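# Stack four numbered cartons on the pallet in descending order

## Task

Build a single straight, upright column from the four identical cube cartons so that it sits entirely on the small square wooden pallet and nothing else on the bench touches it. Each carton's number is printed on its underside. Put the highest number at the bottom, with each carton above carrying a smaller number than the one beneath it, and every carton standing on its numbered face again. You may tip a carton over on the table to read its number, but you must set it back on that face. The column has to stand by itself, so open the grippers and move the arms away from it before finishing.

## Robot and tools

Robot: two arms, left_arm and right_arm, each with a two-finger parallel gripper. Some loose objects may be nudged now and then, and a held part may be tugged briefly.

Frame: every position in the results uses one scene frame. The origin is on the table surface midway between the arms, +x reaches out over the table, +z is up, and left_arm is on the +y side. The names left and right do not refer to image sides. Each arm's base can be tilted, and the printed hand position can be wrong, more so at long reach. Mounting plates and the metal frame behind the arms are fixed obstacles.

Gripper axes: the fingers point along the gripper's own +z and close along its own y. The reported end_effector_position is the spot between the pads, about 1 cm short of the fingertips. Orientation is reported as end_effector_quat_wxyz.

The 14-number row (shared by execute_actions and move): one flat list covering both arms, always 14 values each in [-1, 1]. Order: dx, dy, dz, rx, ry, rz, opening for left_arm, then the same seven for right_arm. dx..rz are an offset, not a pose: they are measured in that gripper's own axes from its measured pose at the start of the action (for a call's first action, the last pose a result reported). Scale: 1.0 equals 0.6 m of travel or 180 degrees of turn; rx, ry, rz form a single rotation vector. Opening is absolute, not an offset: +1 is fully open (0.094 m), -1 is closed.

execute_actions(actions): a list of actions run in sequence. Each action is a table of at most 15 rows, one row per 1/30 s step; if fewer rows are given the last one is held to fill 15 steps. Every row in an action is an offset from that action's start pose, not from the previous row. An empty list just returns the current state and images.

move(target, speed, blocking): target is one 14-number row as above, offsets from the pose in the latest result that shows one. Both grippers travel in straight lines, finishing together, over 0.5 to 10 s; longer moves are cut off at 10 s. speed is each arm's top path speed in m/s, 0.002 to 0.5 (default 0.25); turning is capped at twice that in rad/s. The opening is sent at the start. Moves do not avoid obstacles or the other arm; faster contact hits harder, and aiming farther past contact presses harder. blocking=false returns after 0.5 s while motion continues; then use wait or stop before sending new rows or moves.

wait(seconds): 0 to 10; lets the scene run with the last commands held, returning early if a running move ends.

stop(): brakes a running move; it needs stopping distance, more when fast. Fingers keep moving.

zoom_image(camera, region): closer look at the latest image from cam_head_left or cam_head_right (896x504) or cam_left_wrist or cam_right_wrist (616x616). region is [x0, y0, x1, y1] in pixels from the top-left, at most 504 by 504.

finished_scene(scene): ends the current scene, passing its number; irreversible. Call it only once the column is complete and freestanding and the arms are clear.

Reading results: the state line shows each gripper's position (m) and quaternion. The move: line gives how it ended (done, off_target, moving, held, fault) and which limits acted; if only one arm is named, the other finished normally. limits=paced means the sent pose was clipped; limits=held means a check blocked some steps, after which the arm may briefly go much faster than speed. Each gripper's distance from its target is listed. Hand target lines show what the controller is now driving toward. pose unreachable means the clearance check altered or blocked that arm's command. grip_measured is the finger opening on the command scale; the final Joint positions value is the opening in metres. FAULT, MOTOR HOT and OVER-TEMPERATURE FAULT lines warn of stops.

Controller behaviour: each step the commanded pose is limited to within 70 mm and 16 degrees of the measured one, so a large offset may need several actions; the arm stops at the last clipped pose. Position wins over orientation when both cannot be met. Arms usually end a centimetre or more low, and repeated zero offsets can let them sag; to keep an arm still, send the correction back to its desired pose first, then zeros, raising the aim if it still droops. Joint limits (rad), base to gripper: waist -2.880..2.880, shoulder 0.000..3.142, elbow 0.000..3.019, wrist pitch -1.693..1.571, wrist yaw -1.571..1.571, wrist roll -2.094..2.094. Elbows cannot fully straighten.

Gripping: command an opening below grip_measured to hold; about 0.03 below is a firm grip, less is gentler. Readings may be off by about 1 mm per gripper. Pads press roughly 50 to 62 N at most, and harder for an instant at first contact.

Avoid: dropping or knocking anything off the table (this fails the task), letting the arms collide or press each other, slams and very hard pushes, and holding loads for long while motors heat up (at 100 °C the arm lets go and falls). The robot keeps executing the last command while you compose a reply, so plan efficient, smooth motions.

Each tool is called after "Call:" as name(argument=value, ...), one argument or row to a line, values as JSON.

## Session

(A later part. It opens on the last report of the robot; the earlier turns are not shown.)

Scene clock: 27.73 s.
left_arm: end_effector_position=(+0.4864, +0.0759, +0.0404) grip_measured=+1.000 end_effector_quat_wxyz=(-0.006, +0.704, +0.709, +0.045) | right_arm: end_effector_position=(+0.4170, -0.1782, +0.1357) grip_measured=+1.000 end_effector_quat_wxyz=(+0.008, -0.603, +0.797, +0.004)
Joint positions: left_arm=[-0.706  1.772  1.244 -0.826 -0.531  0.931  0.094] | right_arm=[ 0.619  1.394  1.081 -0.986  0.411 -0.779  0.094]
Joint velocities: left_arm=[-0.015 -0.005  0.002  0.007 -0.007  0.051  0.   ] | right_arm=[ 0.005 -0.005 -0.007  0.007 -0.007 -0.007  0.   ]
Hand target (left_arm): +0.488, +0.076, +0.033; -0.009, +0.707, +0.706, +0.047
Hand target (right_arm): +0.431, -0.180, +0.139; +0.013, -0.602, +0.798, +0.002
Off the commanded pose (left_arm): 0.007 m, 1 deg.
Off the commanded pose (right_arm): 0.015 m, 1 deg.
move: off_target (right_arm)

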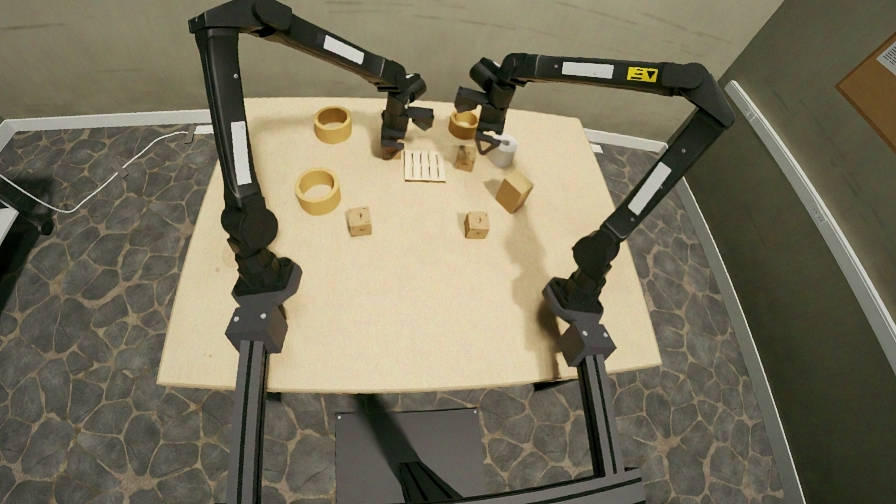

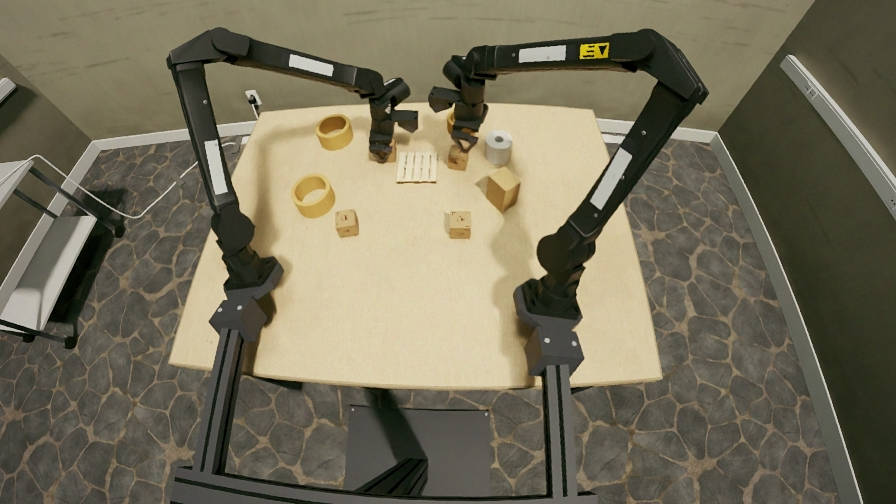

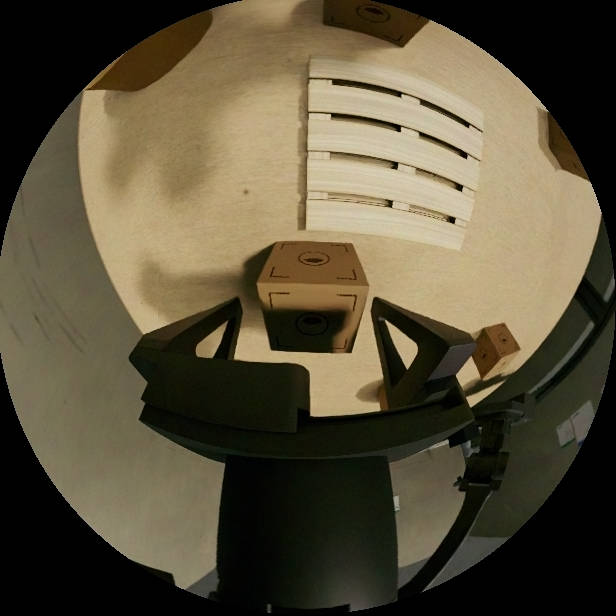

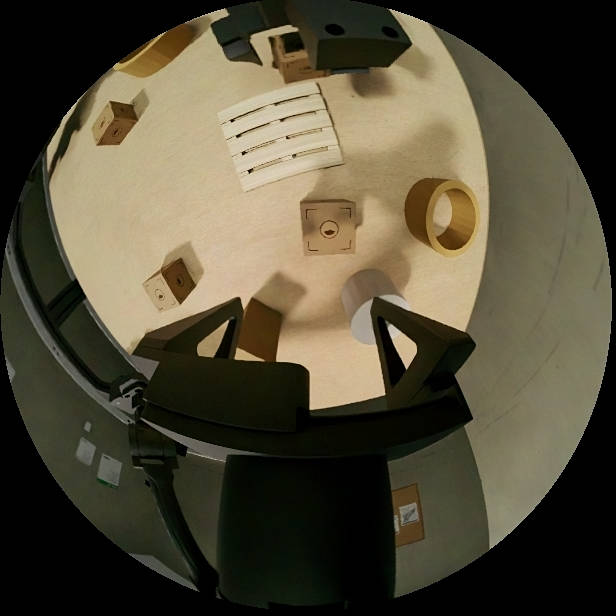

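Call:
move(
  target=[0,-0.005,0.018,0,0,0,1,0,0,0,0,0,0,1],
  speed=0.05,
)

Call:
move(
  target=[0,0,0,0,0,0,0.1,0,0,0,0,0,0,1],
)

Call:
move(
  target=[0.03,0,-0.12,0,0,0,0.1,0,0,0,0,0,0,1],
  speed=0.15,
)

Call:
move(
  target=[0.12,-0.25,-0.18,0,0,0,0.1,-0.06,-0.06,0.1,0,0,0,1],
)

Scene clock: 28.70 s.
left_arm: end_effector_position=(+0.4835, +0.0760, +0.0369) grip_measured=+1.000 end_effector_quat_wxyz=(-0.004, +0.704, +0.709, +0.045) | right_arm: end_effector_position=(+0.4170, -0.1782, +0.1357) grip_measured=+1.000 end_effector_quat_wxyz=(+0.008, -0.605, +0.797, +0.004)
Joint positions: left_arm=[-0.706  1.772  1.23  -0.807 -0.531  0.933  0.094] | right_arm=[ 0.619  1.394  1.081 -0.986  0.411 -0.781  0.094]
Joint velocities: left_arm=[ 0.015 -0.015 -0.012  0.002  0.037 -0.022  0.   ] | right_arm=[ 0.015 -0.024  0.007  0.002 -0.037 -0.022  0.   ]
Hand target (left_arm): +0.484, +0.077, +0.030; -0.006, +0.704, +0.709, +0.045
Hand target (right_arm): +0.417, -0.178, +0.136; +0.008, -0.604, +0.797, +0.004
Off the commanded pose (left_arm): 0.007 m, 0 deg.
Off the commanded pose (right_arm): 0.000 m, 0 deg.
move: done

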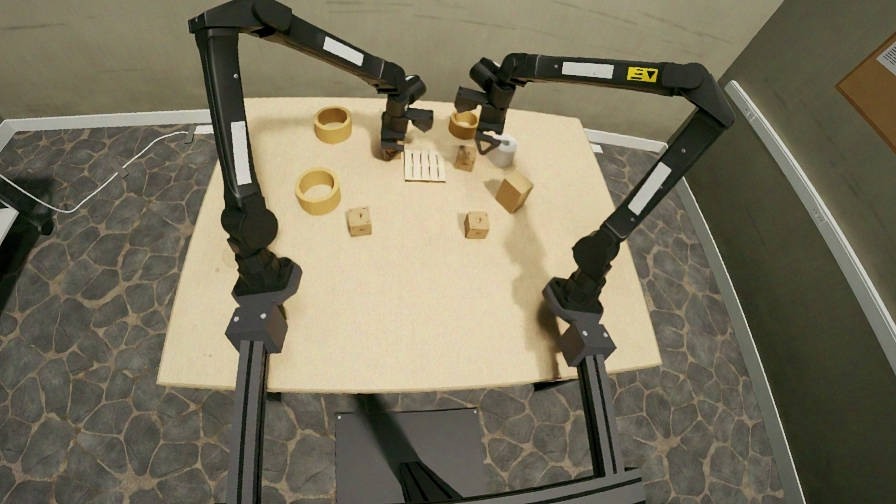

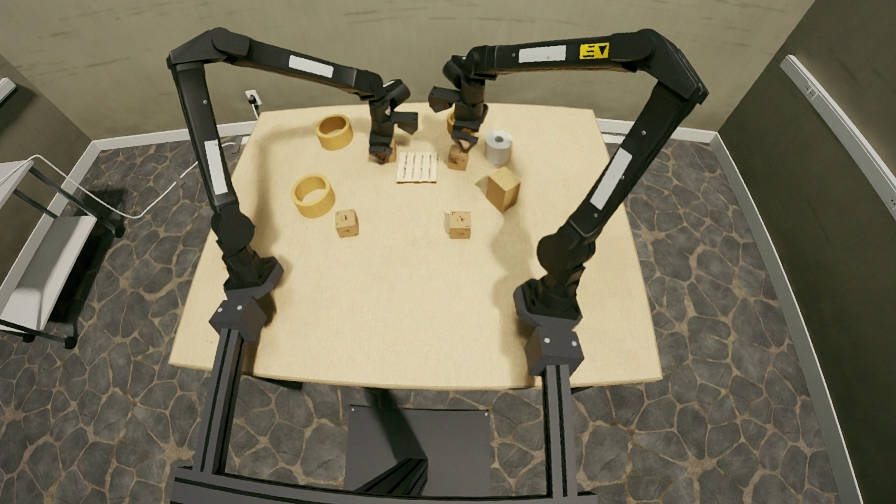

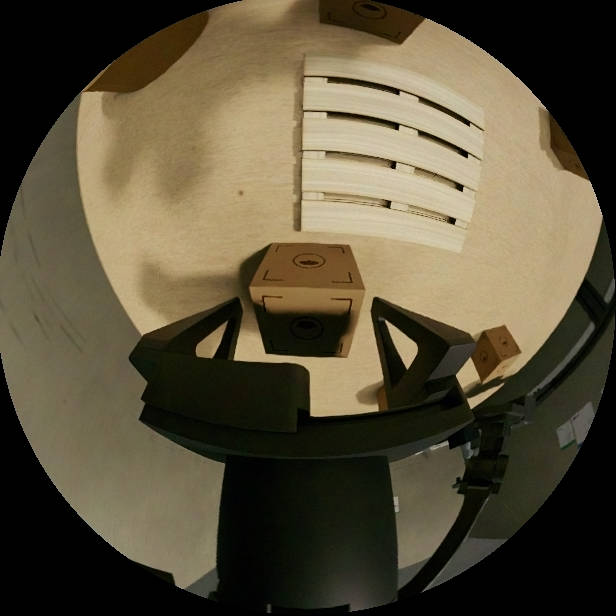

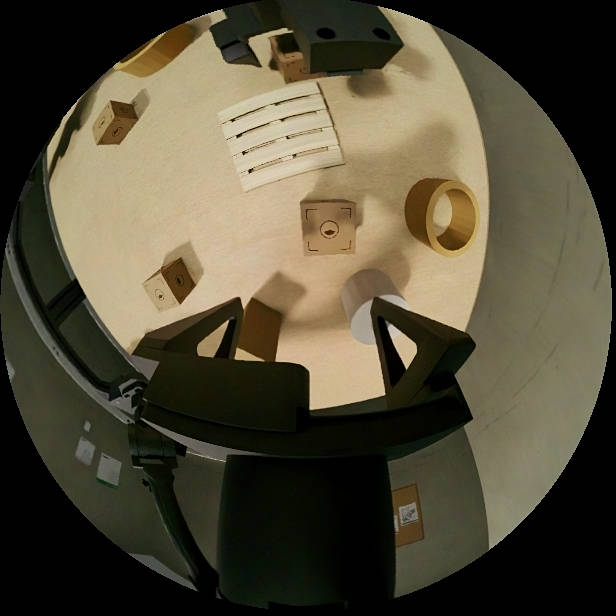

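Scene clock: 29.20 s.
left_arm: end_effector_position=(+0.4834, +0.0761, +0.0368) grip_measured=+0.147 end_effector_quat_wxyz=(-0.004, +0.704, +0.709, +0.046) | right_arm: end_effector_position=(+0.4170, -0.1782, +0.1357) grip_measured=+1.000 end_effector_quat_wxyz=(+0.008, -0.605, +0.797, +0.004)
Joint positions: left_arm=[-0.706  1.772  1.23  -0.807 -0.532  0.933  0.054] | right_arm=[ 0.619  1.394  1.081 -0.986  0.411 -0.781  0.094]
Joint velocities: left_arm=[-0.005 -0.015 -0.002 -0.012 -0.022  0.007  0.001] | right_arm=[-0.015 -0.005  0.002 -0.022 -0.037 -0.022  0.   ]
Hand target (left_arm): +0.483, +0.076, +0.037; -0.004, +0.704, +0.709, +0.045
Hand target (right_arm): +0.417, -0.178, +0.136; +0.008, -0.605, +0.797, +0.004
Off the commanded pose (left_arm): 0.000 m, 0 deg.
Off the commanded pose (right_arm): 0.000 m, 0 deg.
move: done

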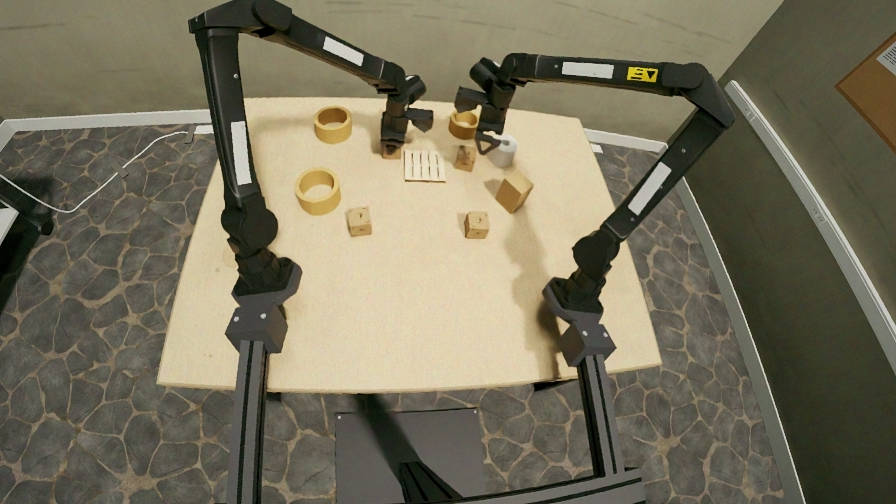

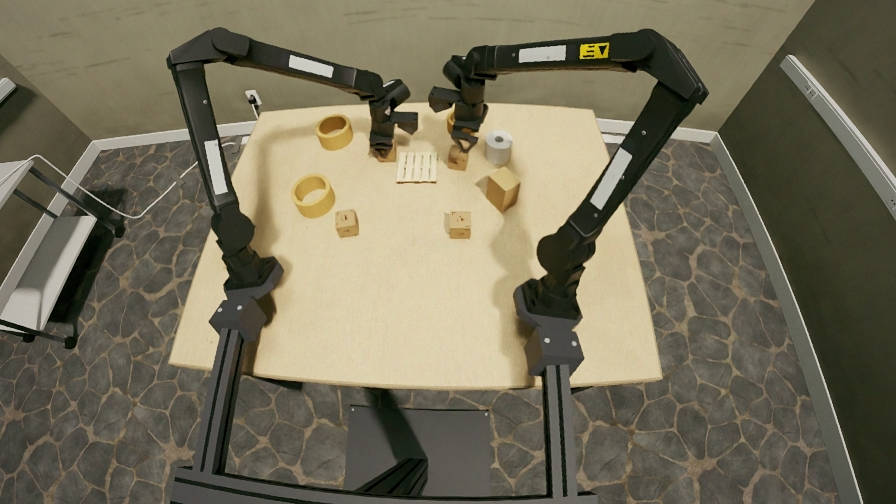

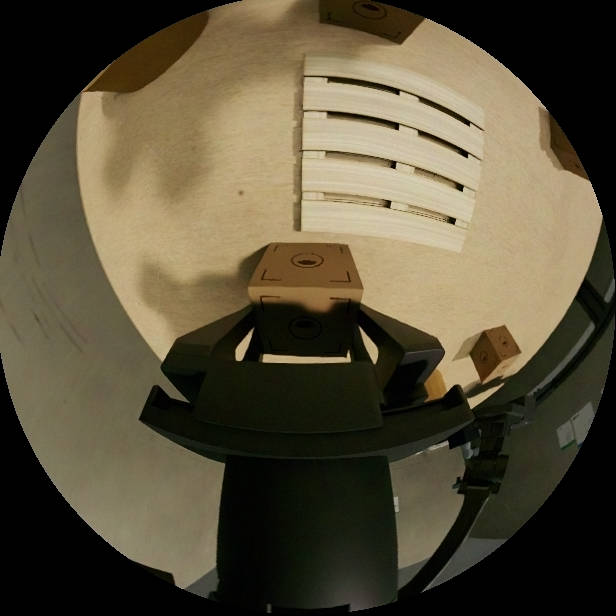

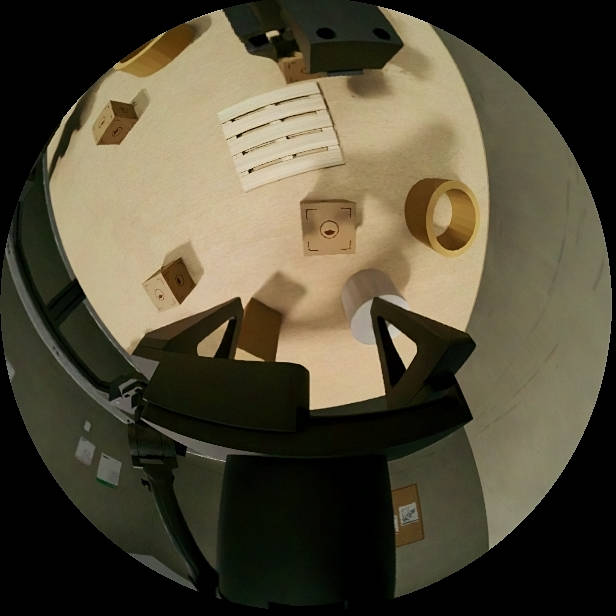

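Scene clock: 30.10 s.
left_arm: end_effector_position=(+0.4716, +0.0935, +0.0979) grip_measured=+0.147 end_effector_quat_wxyz=(-0.015, +0.709, +0.703, +0.044) | right_arm: end_effector_position=(+0.4170, -0.1782, +0.1357) grip_measured=+1.000 end_effector_quat_wxyz=(+0.008, -0.605, +0.797, +0.004)
Joint positions: left_arm=[-0.747  1.649  1.224 -0.973 -0.539  0.89   0.054] | right_arm=[ 0.619  1.394  1.081 -0.986  0.411 -0.781  0.094]
Joint velocities: left_arm=[-0.005  0.005  0.022 -0.002 -0.007  0.007  0.001] | right_arm=[ 0.005 -0.015  0.002 -0.002 -0.051 -0.007  0.   ]
Hand target (left_arm): +0.479, +0.089, +0.110; -0.004, +0.704, +0.709, +0.046
Hand target (right_arm): +0.417, -0.178, +0.136; +0.008, -0.605, +0.797, +0.004
Off the commanded pose (left_arm): 0.015 m, 2 deg.
Off the commanded pose (right_arm): 0.000 m, 0 deg.
move: off_target (left_arm)

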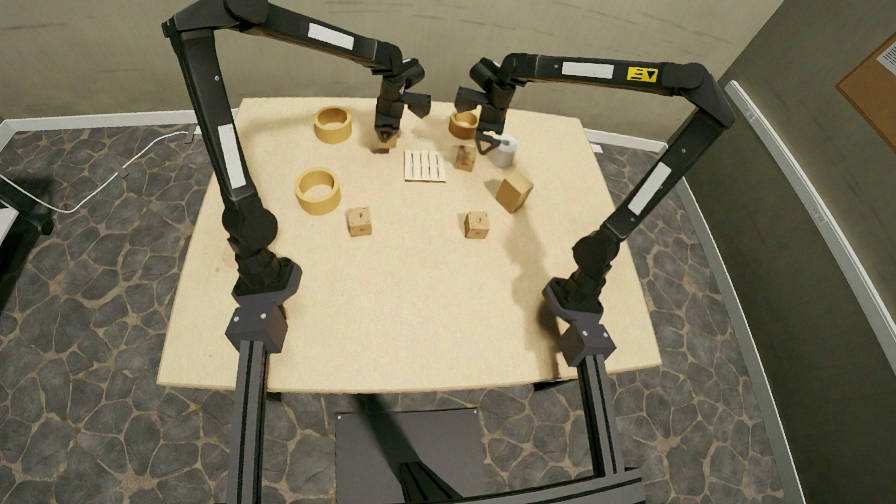

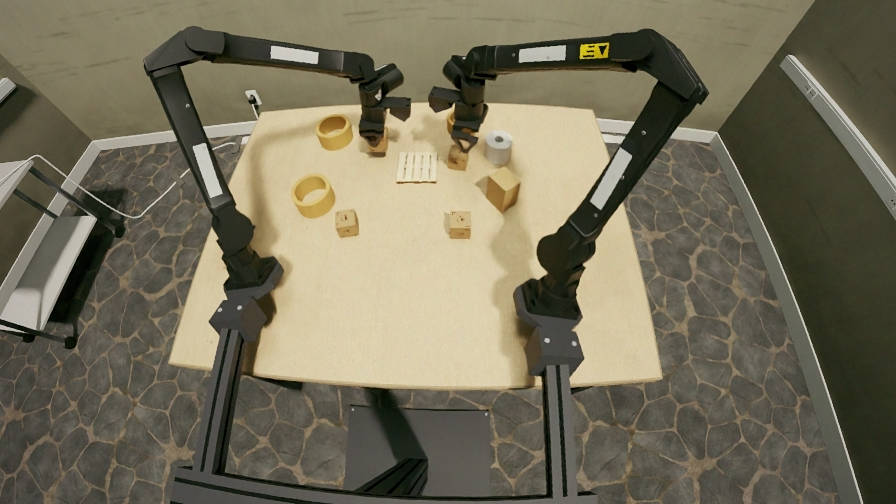

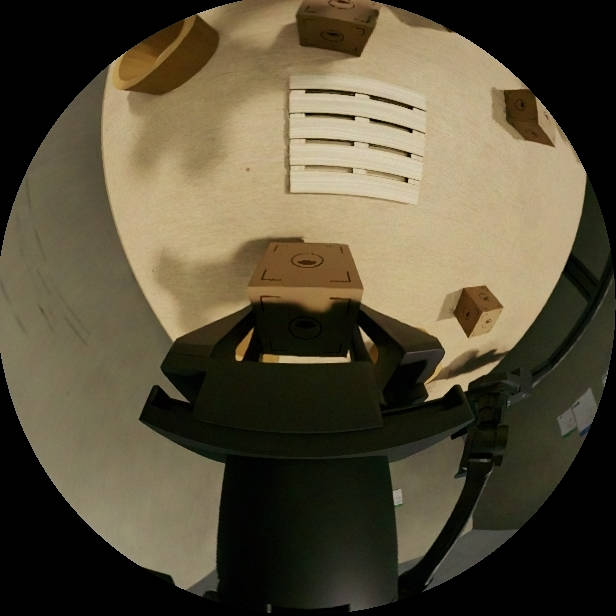

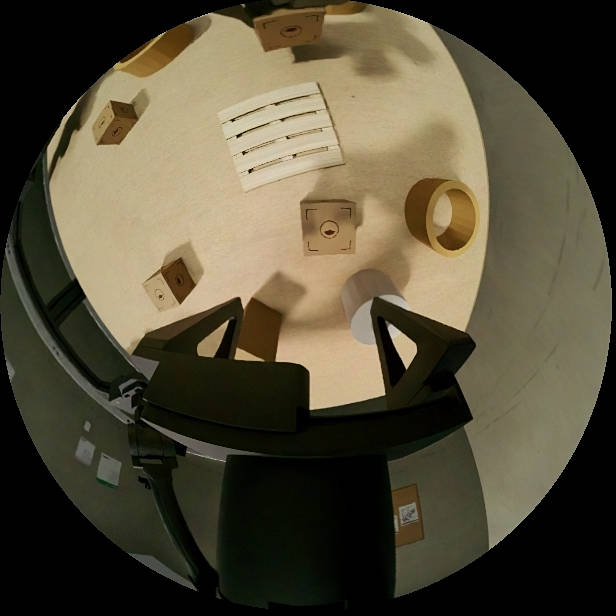

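Scene clock: 31.50 s.
left_arm: end_effector_position=(+0.3156, +0.1580, +0.2002) grip_measured=+0.147 end_effector_quat_wxyz=(-0.019, +0.715, +0.698, +0.044) | right_arm: end_effector_position=(+0.4442, -0.1551, +0.0793) grip_measured=+1.000 end_effector_quat_wxyz=(+0.000, -0.608, +0.794, +0.006)
Joint positions: left_arm=[-1.024  1.231  0.897 -1.241 -0.563  0.579  0.054] | right_arm=[ 0.581  1.563  1.146 -0.883  0.398 -0.823  0.094]
Joint velocities: left_arm=[-0.005  0.005 -0.012  0.002 -0.022 -0.051  0.   ] | right_arm=[-0.024  0.005  0.007 -0.002  0.022 -0.007  0.   ]
Hand target (left_arm): +0.318, +0.158, +0.205; -0.014, +0.710, +0.703, +0.045
Hand target (right_arm): +0.463, -0.154, +0.078; +0.009, -0.604, +0.797, +0.004
Off the commanded pose (left_arm): 0.006 m, 1 deg.
Off the commanded pose (right_arm): 0.018 m, 1 deg.
move: off_target (right_arm)

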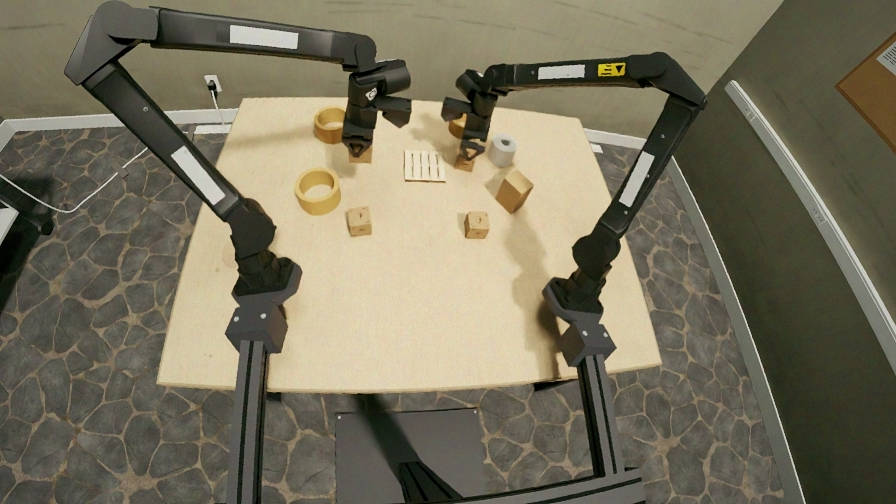

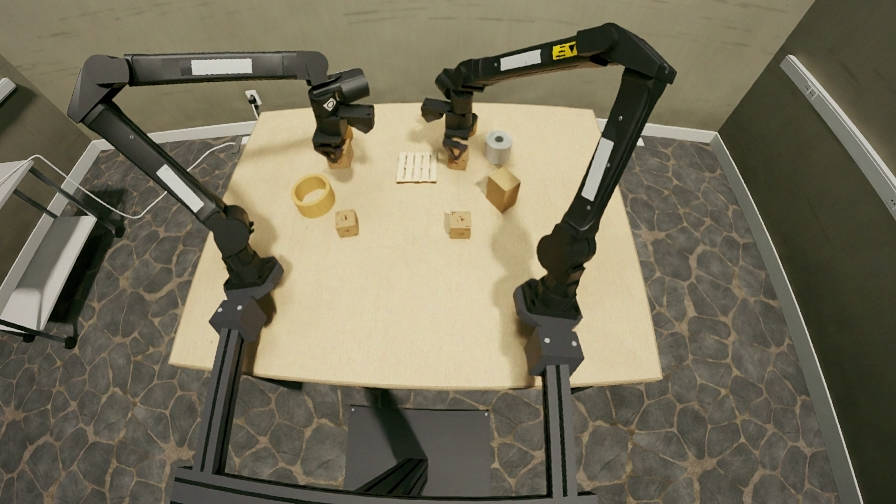

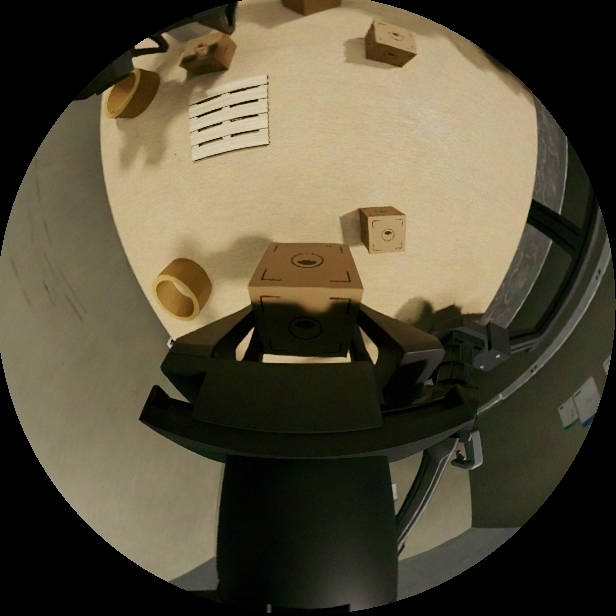

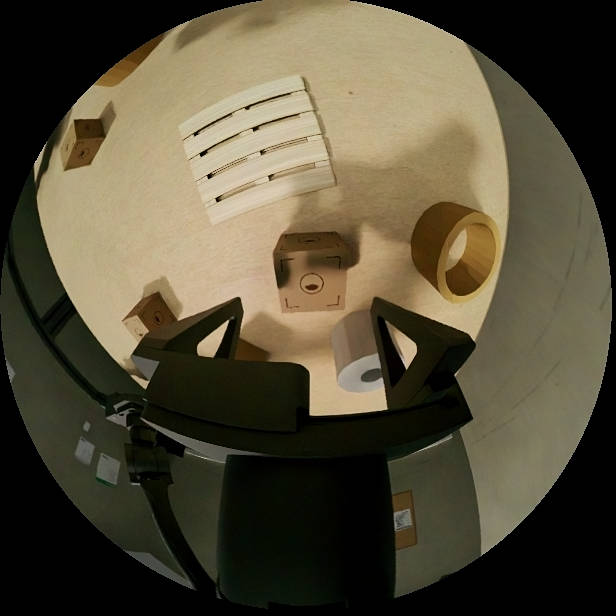

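Call:
move(
  target=[0,0,0,0,-0.42,0,0.1,0,-0.01,0.085,0,0,0,1],
  speed=0.4,
)

Call:
move(
  target=[0,0,0,0,0,0,0.1,0,0,0.005,0,0,0,0.09],
)

Call:
move(
  target=[0,0,0,0,0,0,0.1,0,0.03,-0.25,0,0,0,0.09],
  speed=0.2,
)

Call:
move(
  target=[0,0,0,0,0,0,0.1,0.03,0.15,-0.05,0,-0.38,0,0.09],
  speed=0.4,
)

Call:
zoom_image(
  camera="cam_left_wrist",
  region=[150,50,450,300],
)

Call:
zoom_image(
  camera="cam_right_wrist",
  region=[150,50,450,300],
)

Scene clock: 34.00 s.
left_arm: end_effector_position=(+0.3107, +0.1579, +0.1985) grip_measured=+0.147 end_effector_quat_wxyz=(+0.403, +0.586, +0.570, -0.411) | right_arm: end_effector_position=(+0.4566, -0.1521, +0.0458) grip_measured=+1.000 end_effector_quat_wxyz=(+0.016, -0.603, +0.797, +0.005)
Joint positions: left_arm=[-0.346  0.889  0.45  -0.429  0.852  1.231  0.054] | right_arm=[ 0.545  1.623  1.14  -0.769  0.385 -0.861  0.094]
Joint velocities: left_arm=[ 0.005  0.005 -0.007  0.002 -0.095 -0.037 -0.001] | right_arm=[-0.005 -0.015  0.002 -0.012 -0.007 -0.022  0.   ]
Hand target (left_arm): +0.315, +0.157, +0.199; +0.412, +0.589, +0.564, -0.407
Hand target (right_arm): +0.450, -0.157, +0.029; +0.001, -0.607, +0.794, +0.007
Off the commanded pose (left_arm): 0.005 m, 2 deg.
Off the commanded pose (right_arm): 0.019 m, 2 deg.
move: off_target (right_arm)

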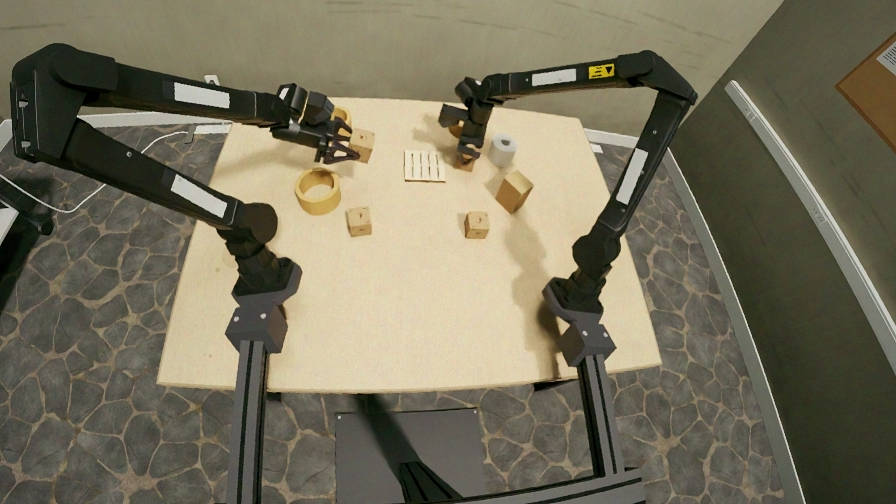

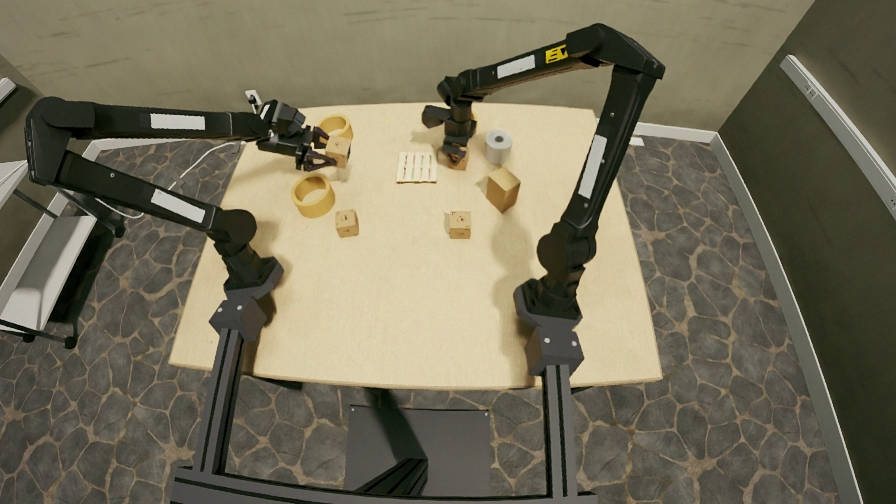

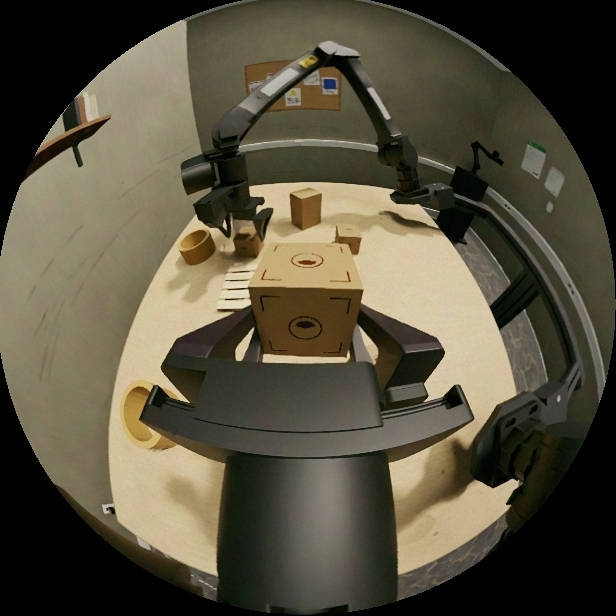

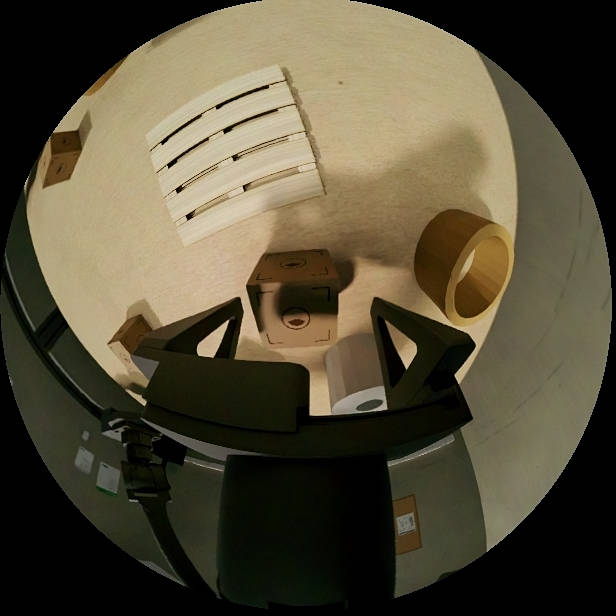

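Scene clock: 34.70 s.
left_arm: end_effector_position=(+0.3093, +0.1579, +0.1976) grip_measured=+0.147 end_effector_quat_wxyz=(+0.402, +0.586, +0.571, -0.412) | right_arm: end_effector_position=(+0.4566, -0.1521, +0.0458) grip_measured=+0.122 end_effector_quat_wxyz=(+0.016, -0.603, +0.797, +0.005)
Joint positions: left_arm=[-0.346  0.889  0.447 -0.429  0.852  1.231  0.054] | right_arm=[ 0.545  1.623  1.14  -0.769  0.384 -0.861  0.053]
Joint velocities: left_arm=[-0.005 -0.005 -0.002 -0.002  0.022 -0.037 -0.001] | right_arm=[ 0.015 -0.015  0.012  0.007 -0.007  0.037  0.001]
Hand target (left_arm): +0.311, +0.158, +0.199; +0.403, +0.586, +0.570, -0.411
Hand target (right_arm): +0.457, -0.152, +0.043; +0.016, -0.603, +0.797, +0.005
Off the commanded pose (left_arm): 0.002 m, 0 deg.
Off the commanded pose (right_arm): 0.003 m, 0 deg.
move: done

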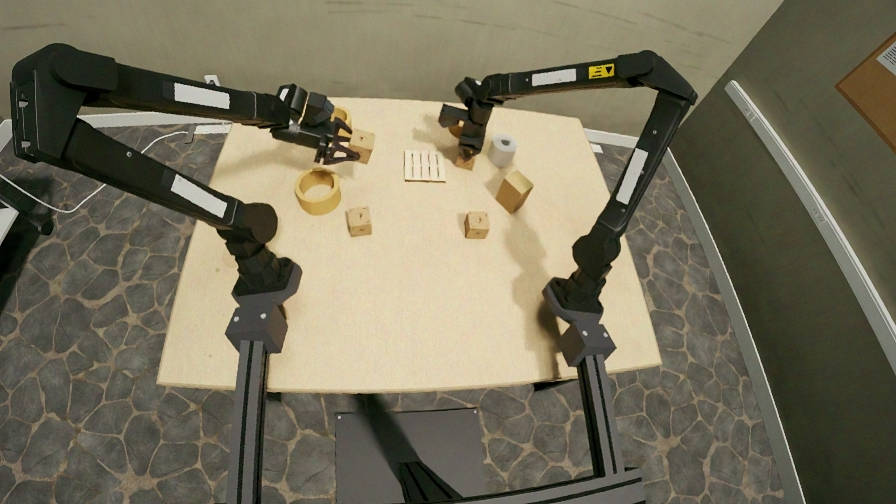

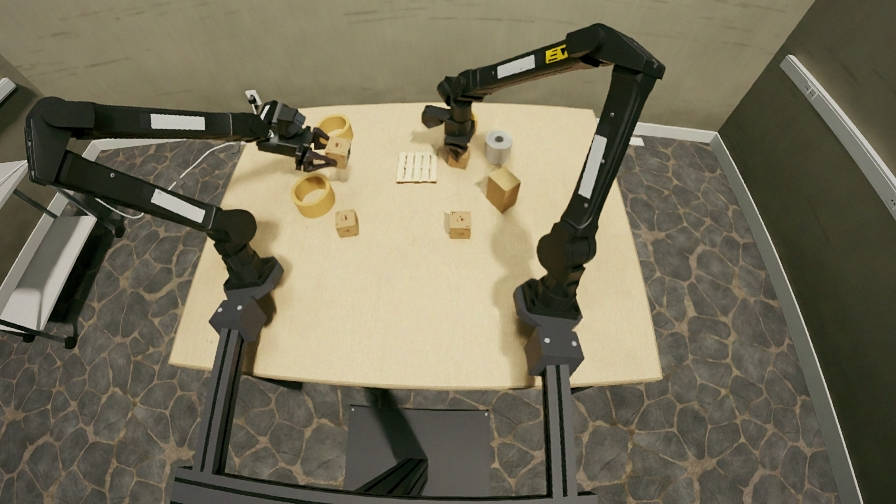

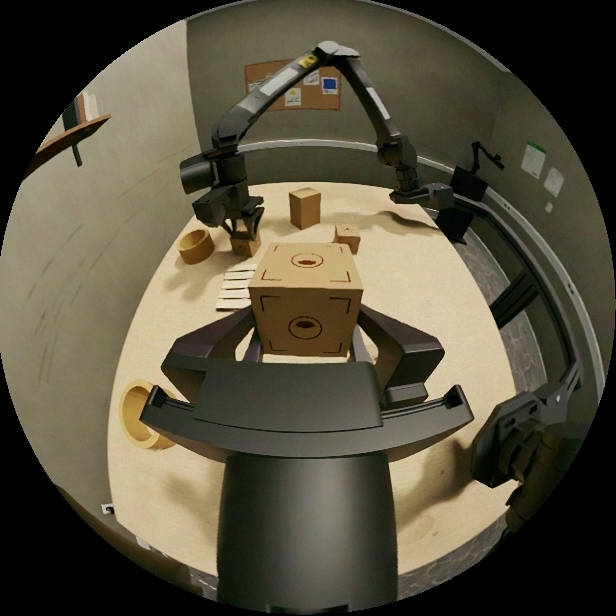

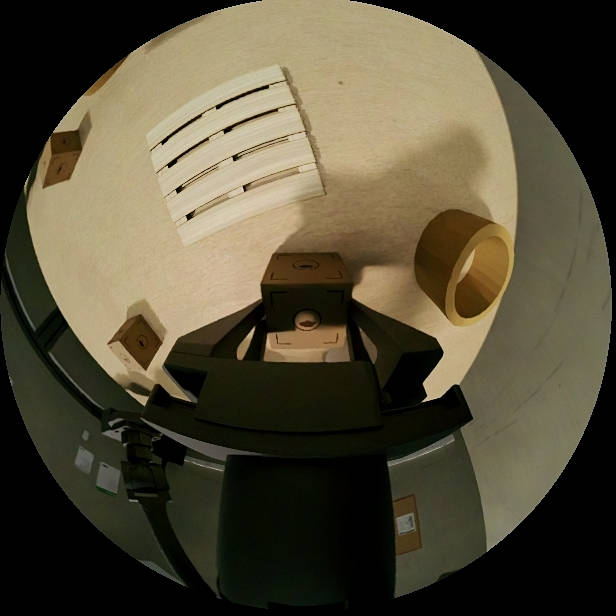

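Scene clock: 35.93 s.
left_arm: end_effector_position=(+0.3077, +0.1580, +0.1965) grip_measured=+0.147 end_effector_quat_wxyz=(+0.401, +0.585, +0.571, -0.413) | right_arm: end_effector_position=(+0.4178, -0.1549, +0.1744) grip_measured=+0.122 end_effector_quat_wxyz=(-0.008, -0.615, +0.788, +0.005)
Joint positions: left_arm=[-0.346  0.889  0.443 -0.429  0.852  1.231  0.054] | right_arm=[ 0.701  1.416  1.19  -1.145  0.43  -0.706  0.053]
Joint velocities: left_arm=[-0.005 -0.005 -0.002 -0.002 -0.022 -0.022 -0.001] | right_arm=[-0.015 -0.005  0.007 -0.007  0.037  0.066 -0.   ]
Hand target (left_arm): +0.309, +0.158, +0.198; +0.402, +0.586, +0.571, -0.412
Hand target (right_arm): +0.434, -0.150, +0.194; +0.015, -0.604, +0.797, +0.004
Off the commanded pose (left_arm): 0.002 m, 0 deg.
Off the commanded pose (right_arm): 0.028 m, 3 deg.
move: off_target (right_arm)

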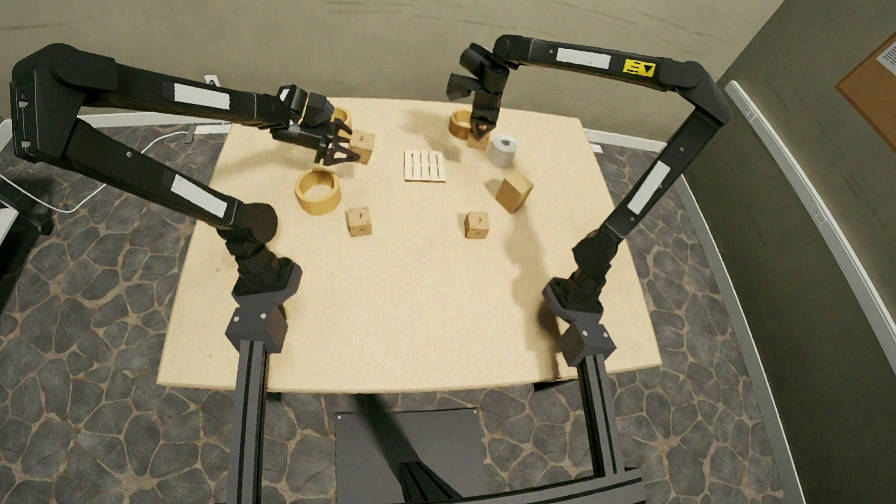

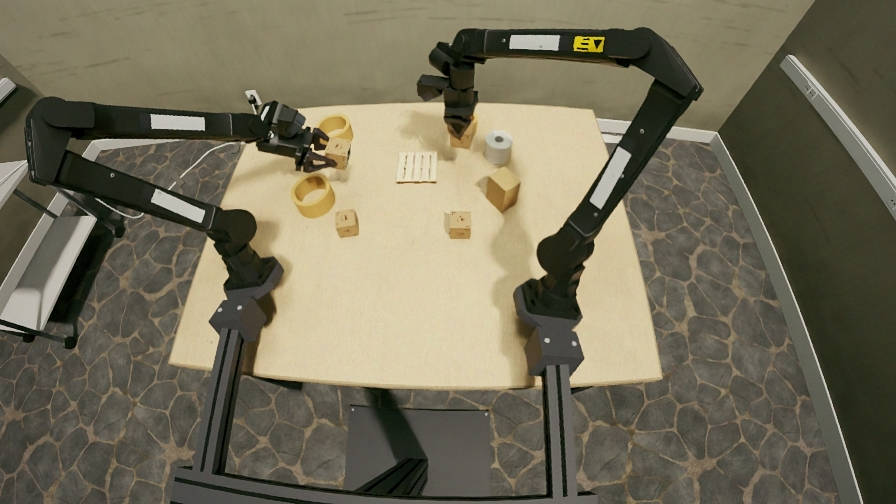

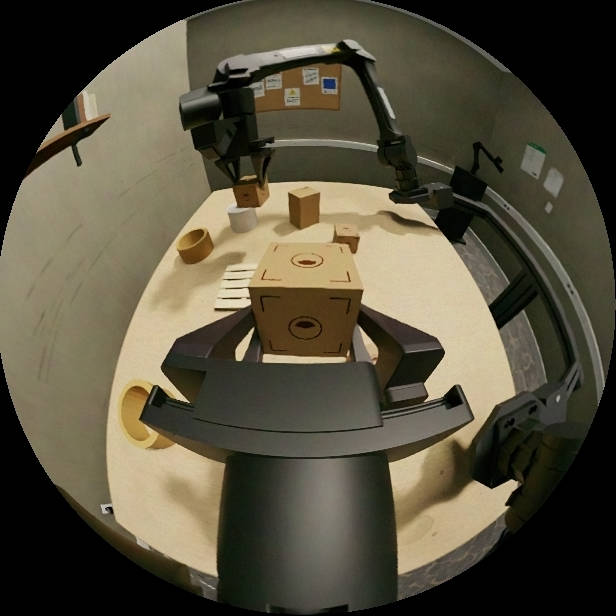

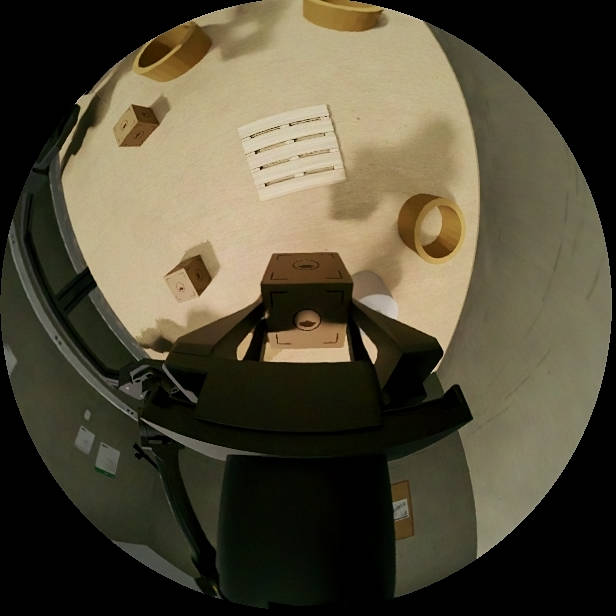

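Scene clock: 37.93 s.
left_arm: end_effector_position=(+0.3062, +0.1580, +0.1956) grip_measured=+0.147 end_effector_quat_wxyz=(+0.400, +0.585, +0.571, -0.414) | right_arm: end_effector_position=(+0.3221, -0.1444, +0.2009) grip_measured=+0.122 end_effector_quat_wxyz=(-0.431, +0.516, -0.650, -0.353)
Joint positions: left_arm=[-0.346  0.889  0.44  -0.429  0.852  1.231  0.054] | right_arm=[ 0.408  0.929  0.469 -0.148 -0.669 -0.923  0.053]
Joint velocities: left_arm=[-0.005  0.005 -0.002  0.007  0.022 -0.037 -0.001] | right_arm=[-0.005 -0.015 -0.027  0.012 -0.022 -0.066 -0.001]
Hand target (left_arm): +0.308, +0.158, +0.197; +0.401, +0.585, +0.571, -0.413
Hand target (right_arm): +0.326, -0.148, +0.205; +0.439, -0.509, +0.652, +0.350
Off the commanded pose (left_arm): 0.002 m, 0 deg.
Off the commanded pose (right_arm): 0.009 m, 2 deg.
move: done

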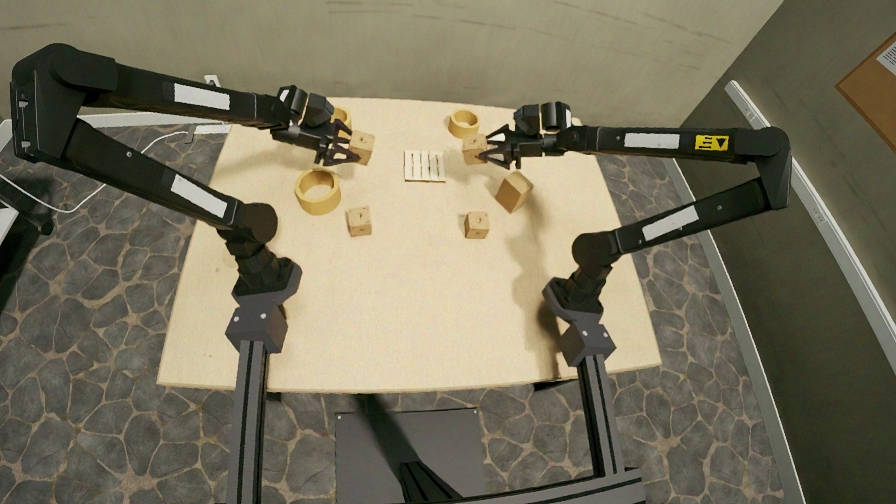

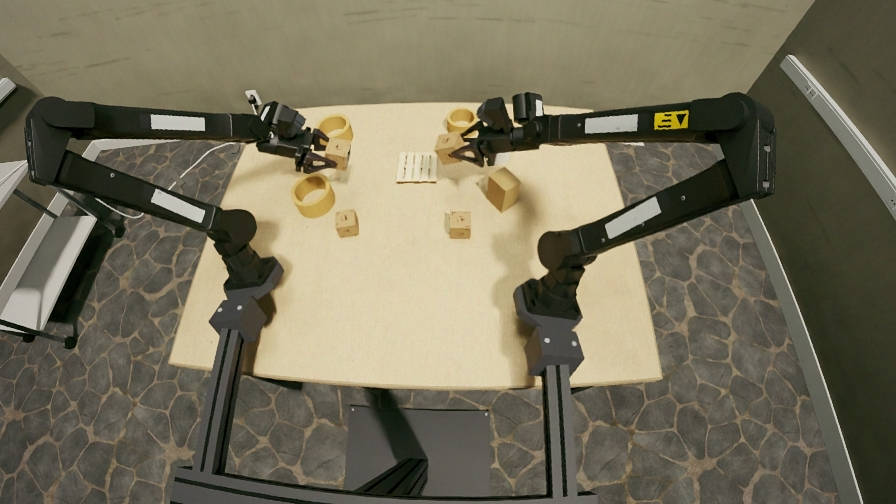

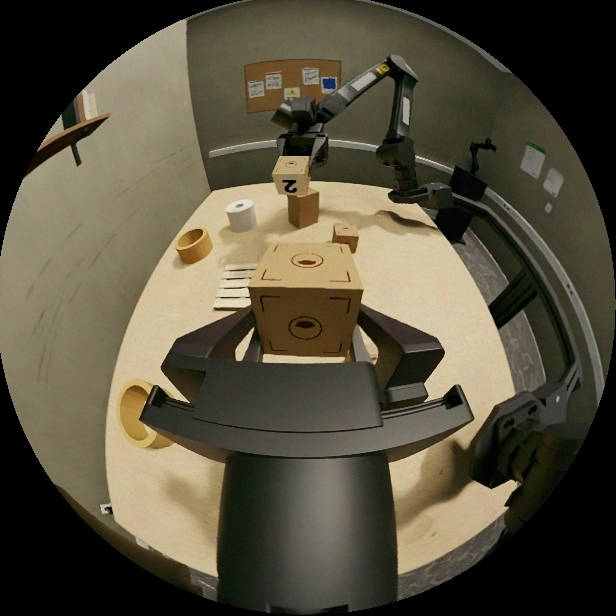

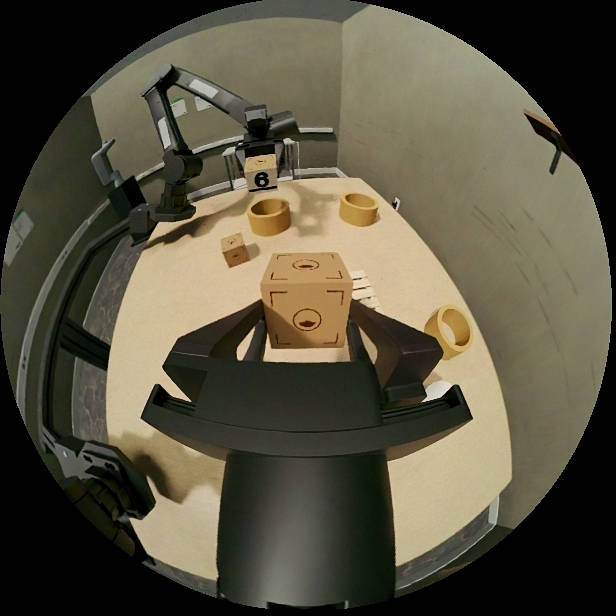

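Region (150, 50, 450, 300) of cam_left_wrist's 616x616 image, scaled by 1.680, with more detail than that image has.

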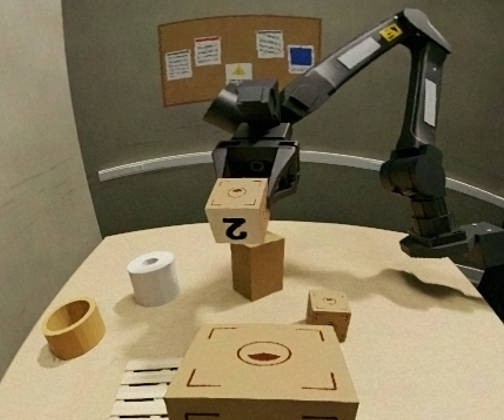

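Region (150, 50, 450, 300) of cam_right_wrist's 616x616 image, scaled by 1.680, with more detail than that image has.

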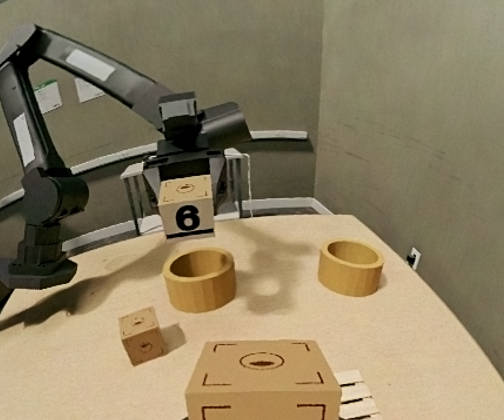

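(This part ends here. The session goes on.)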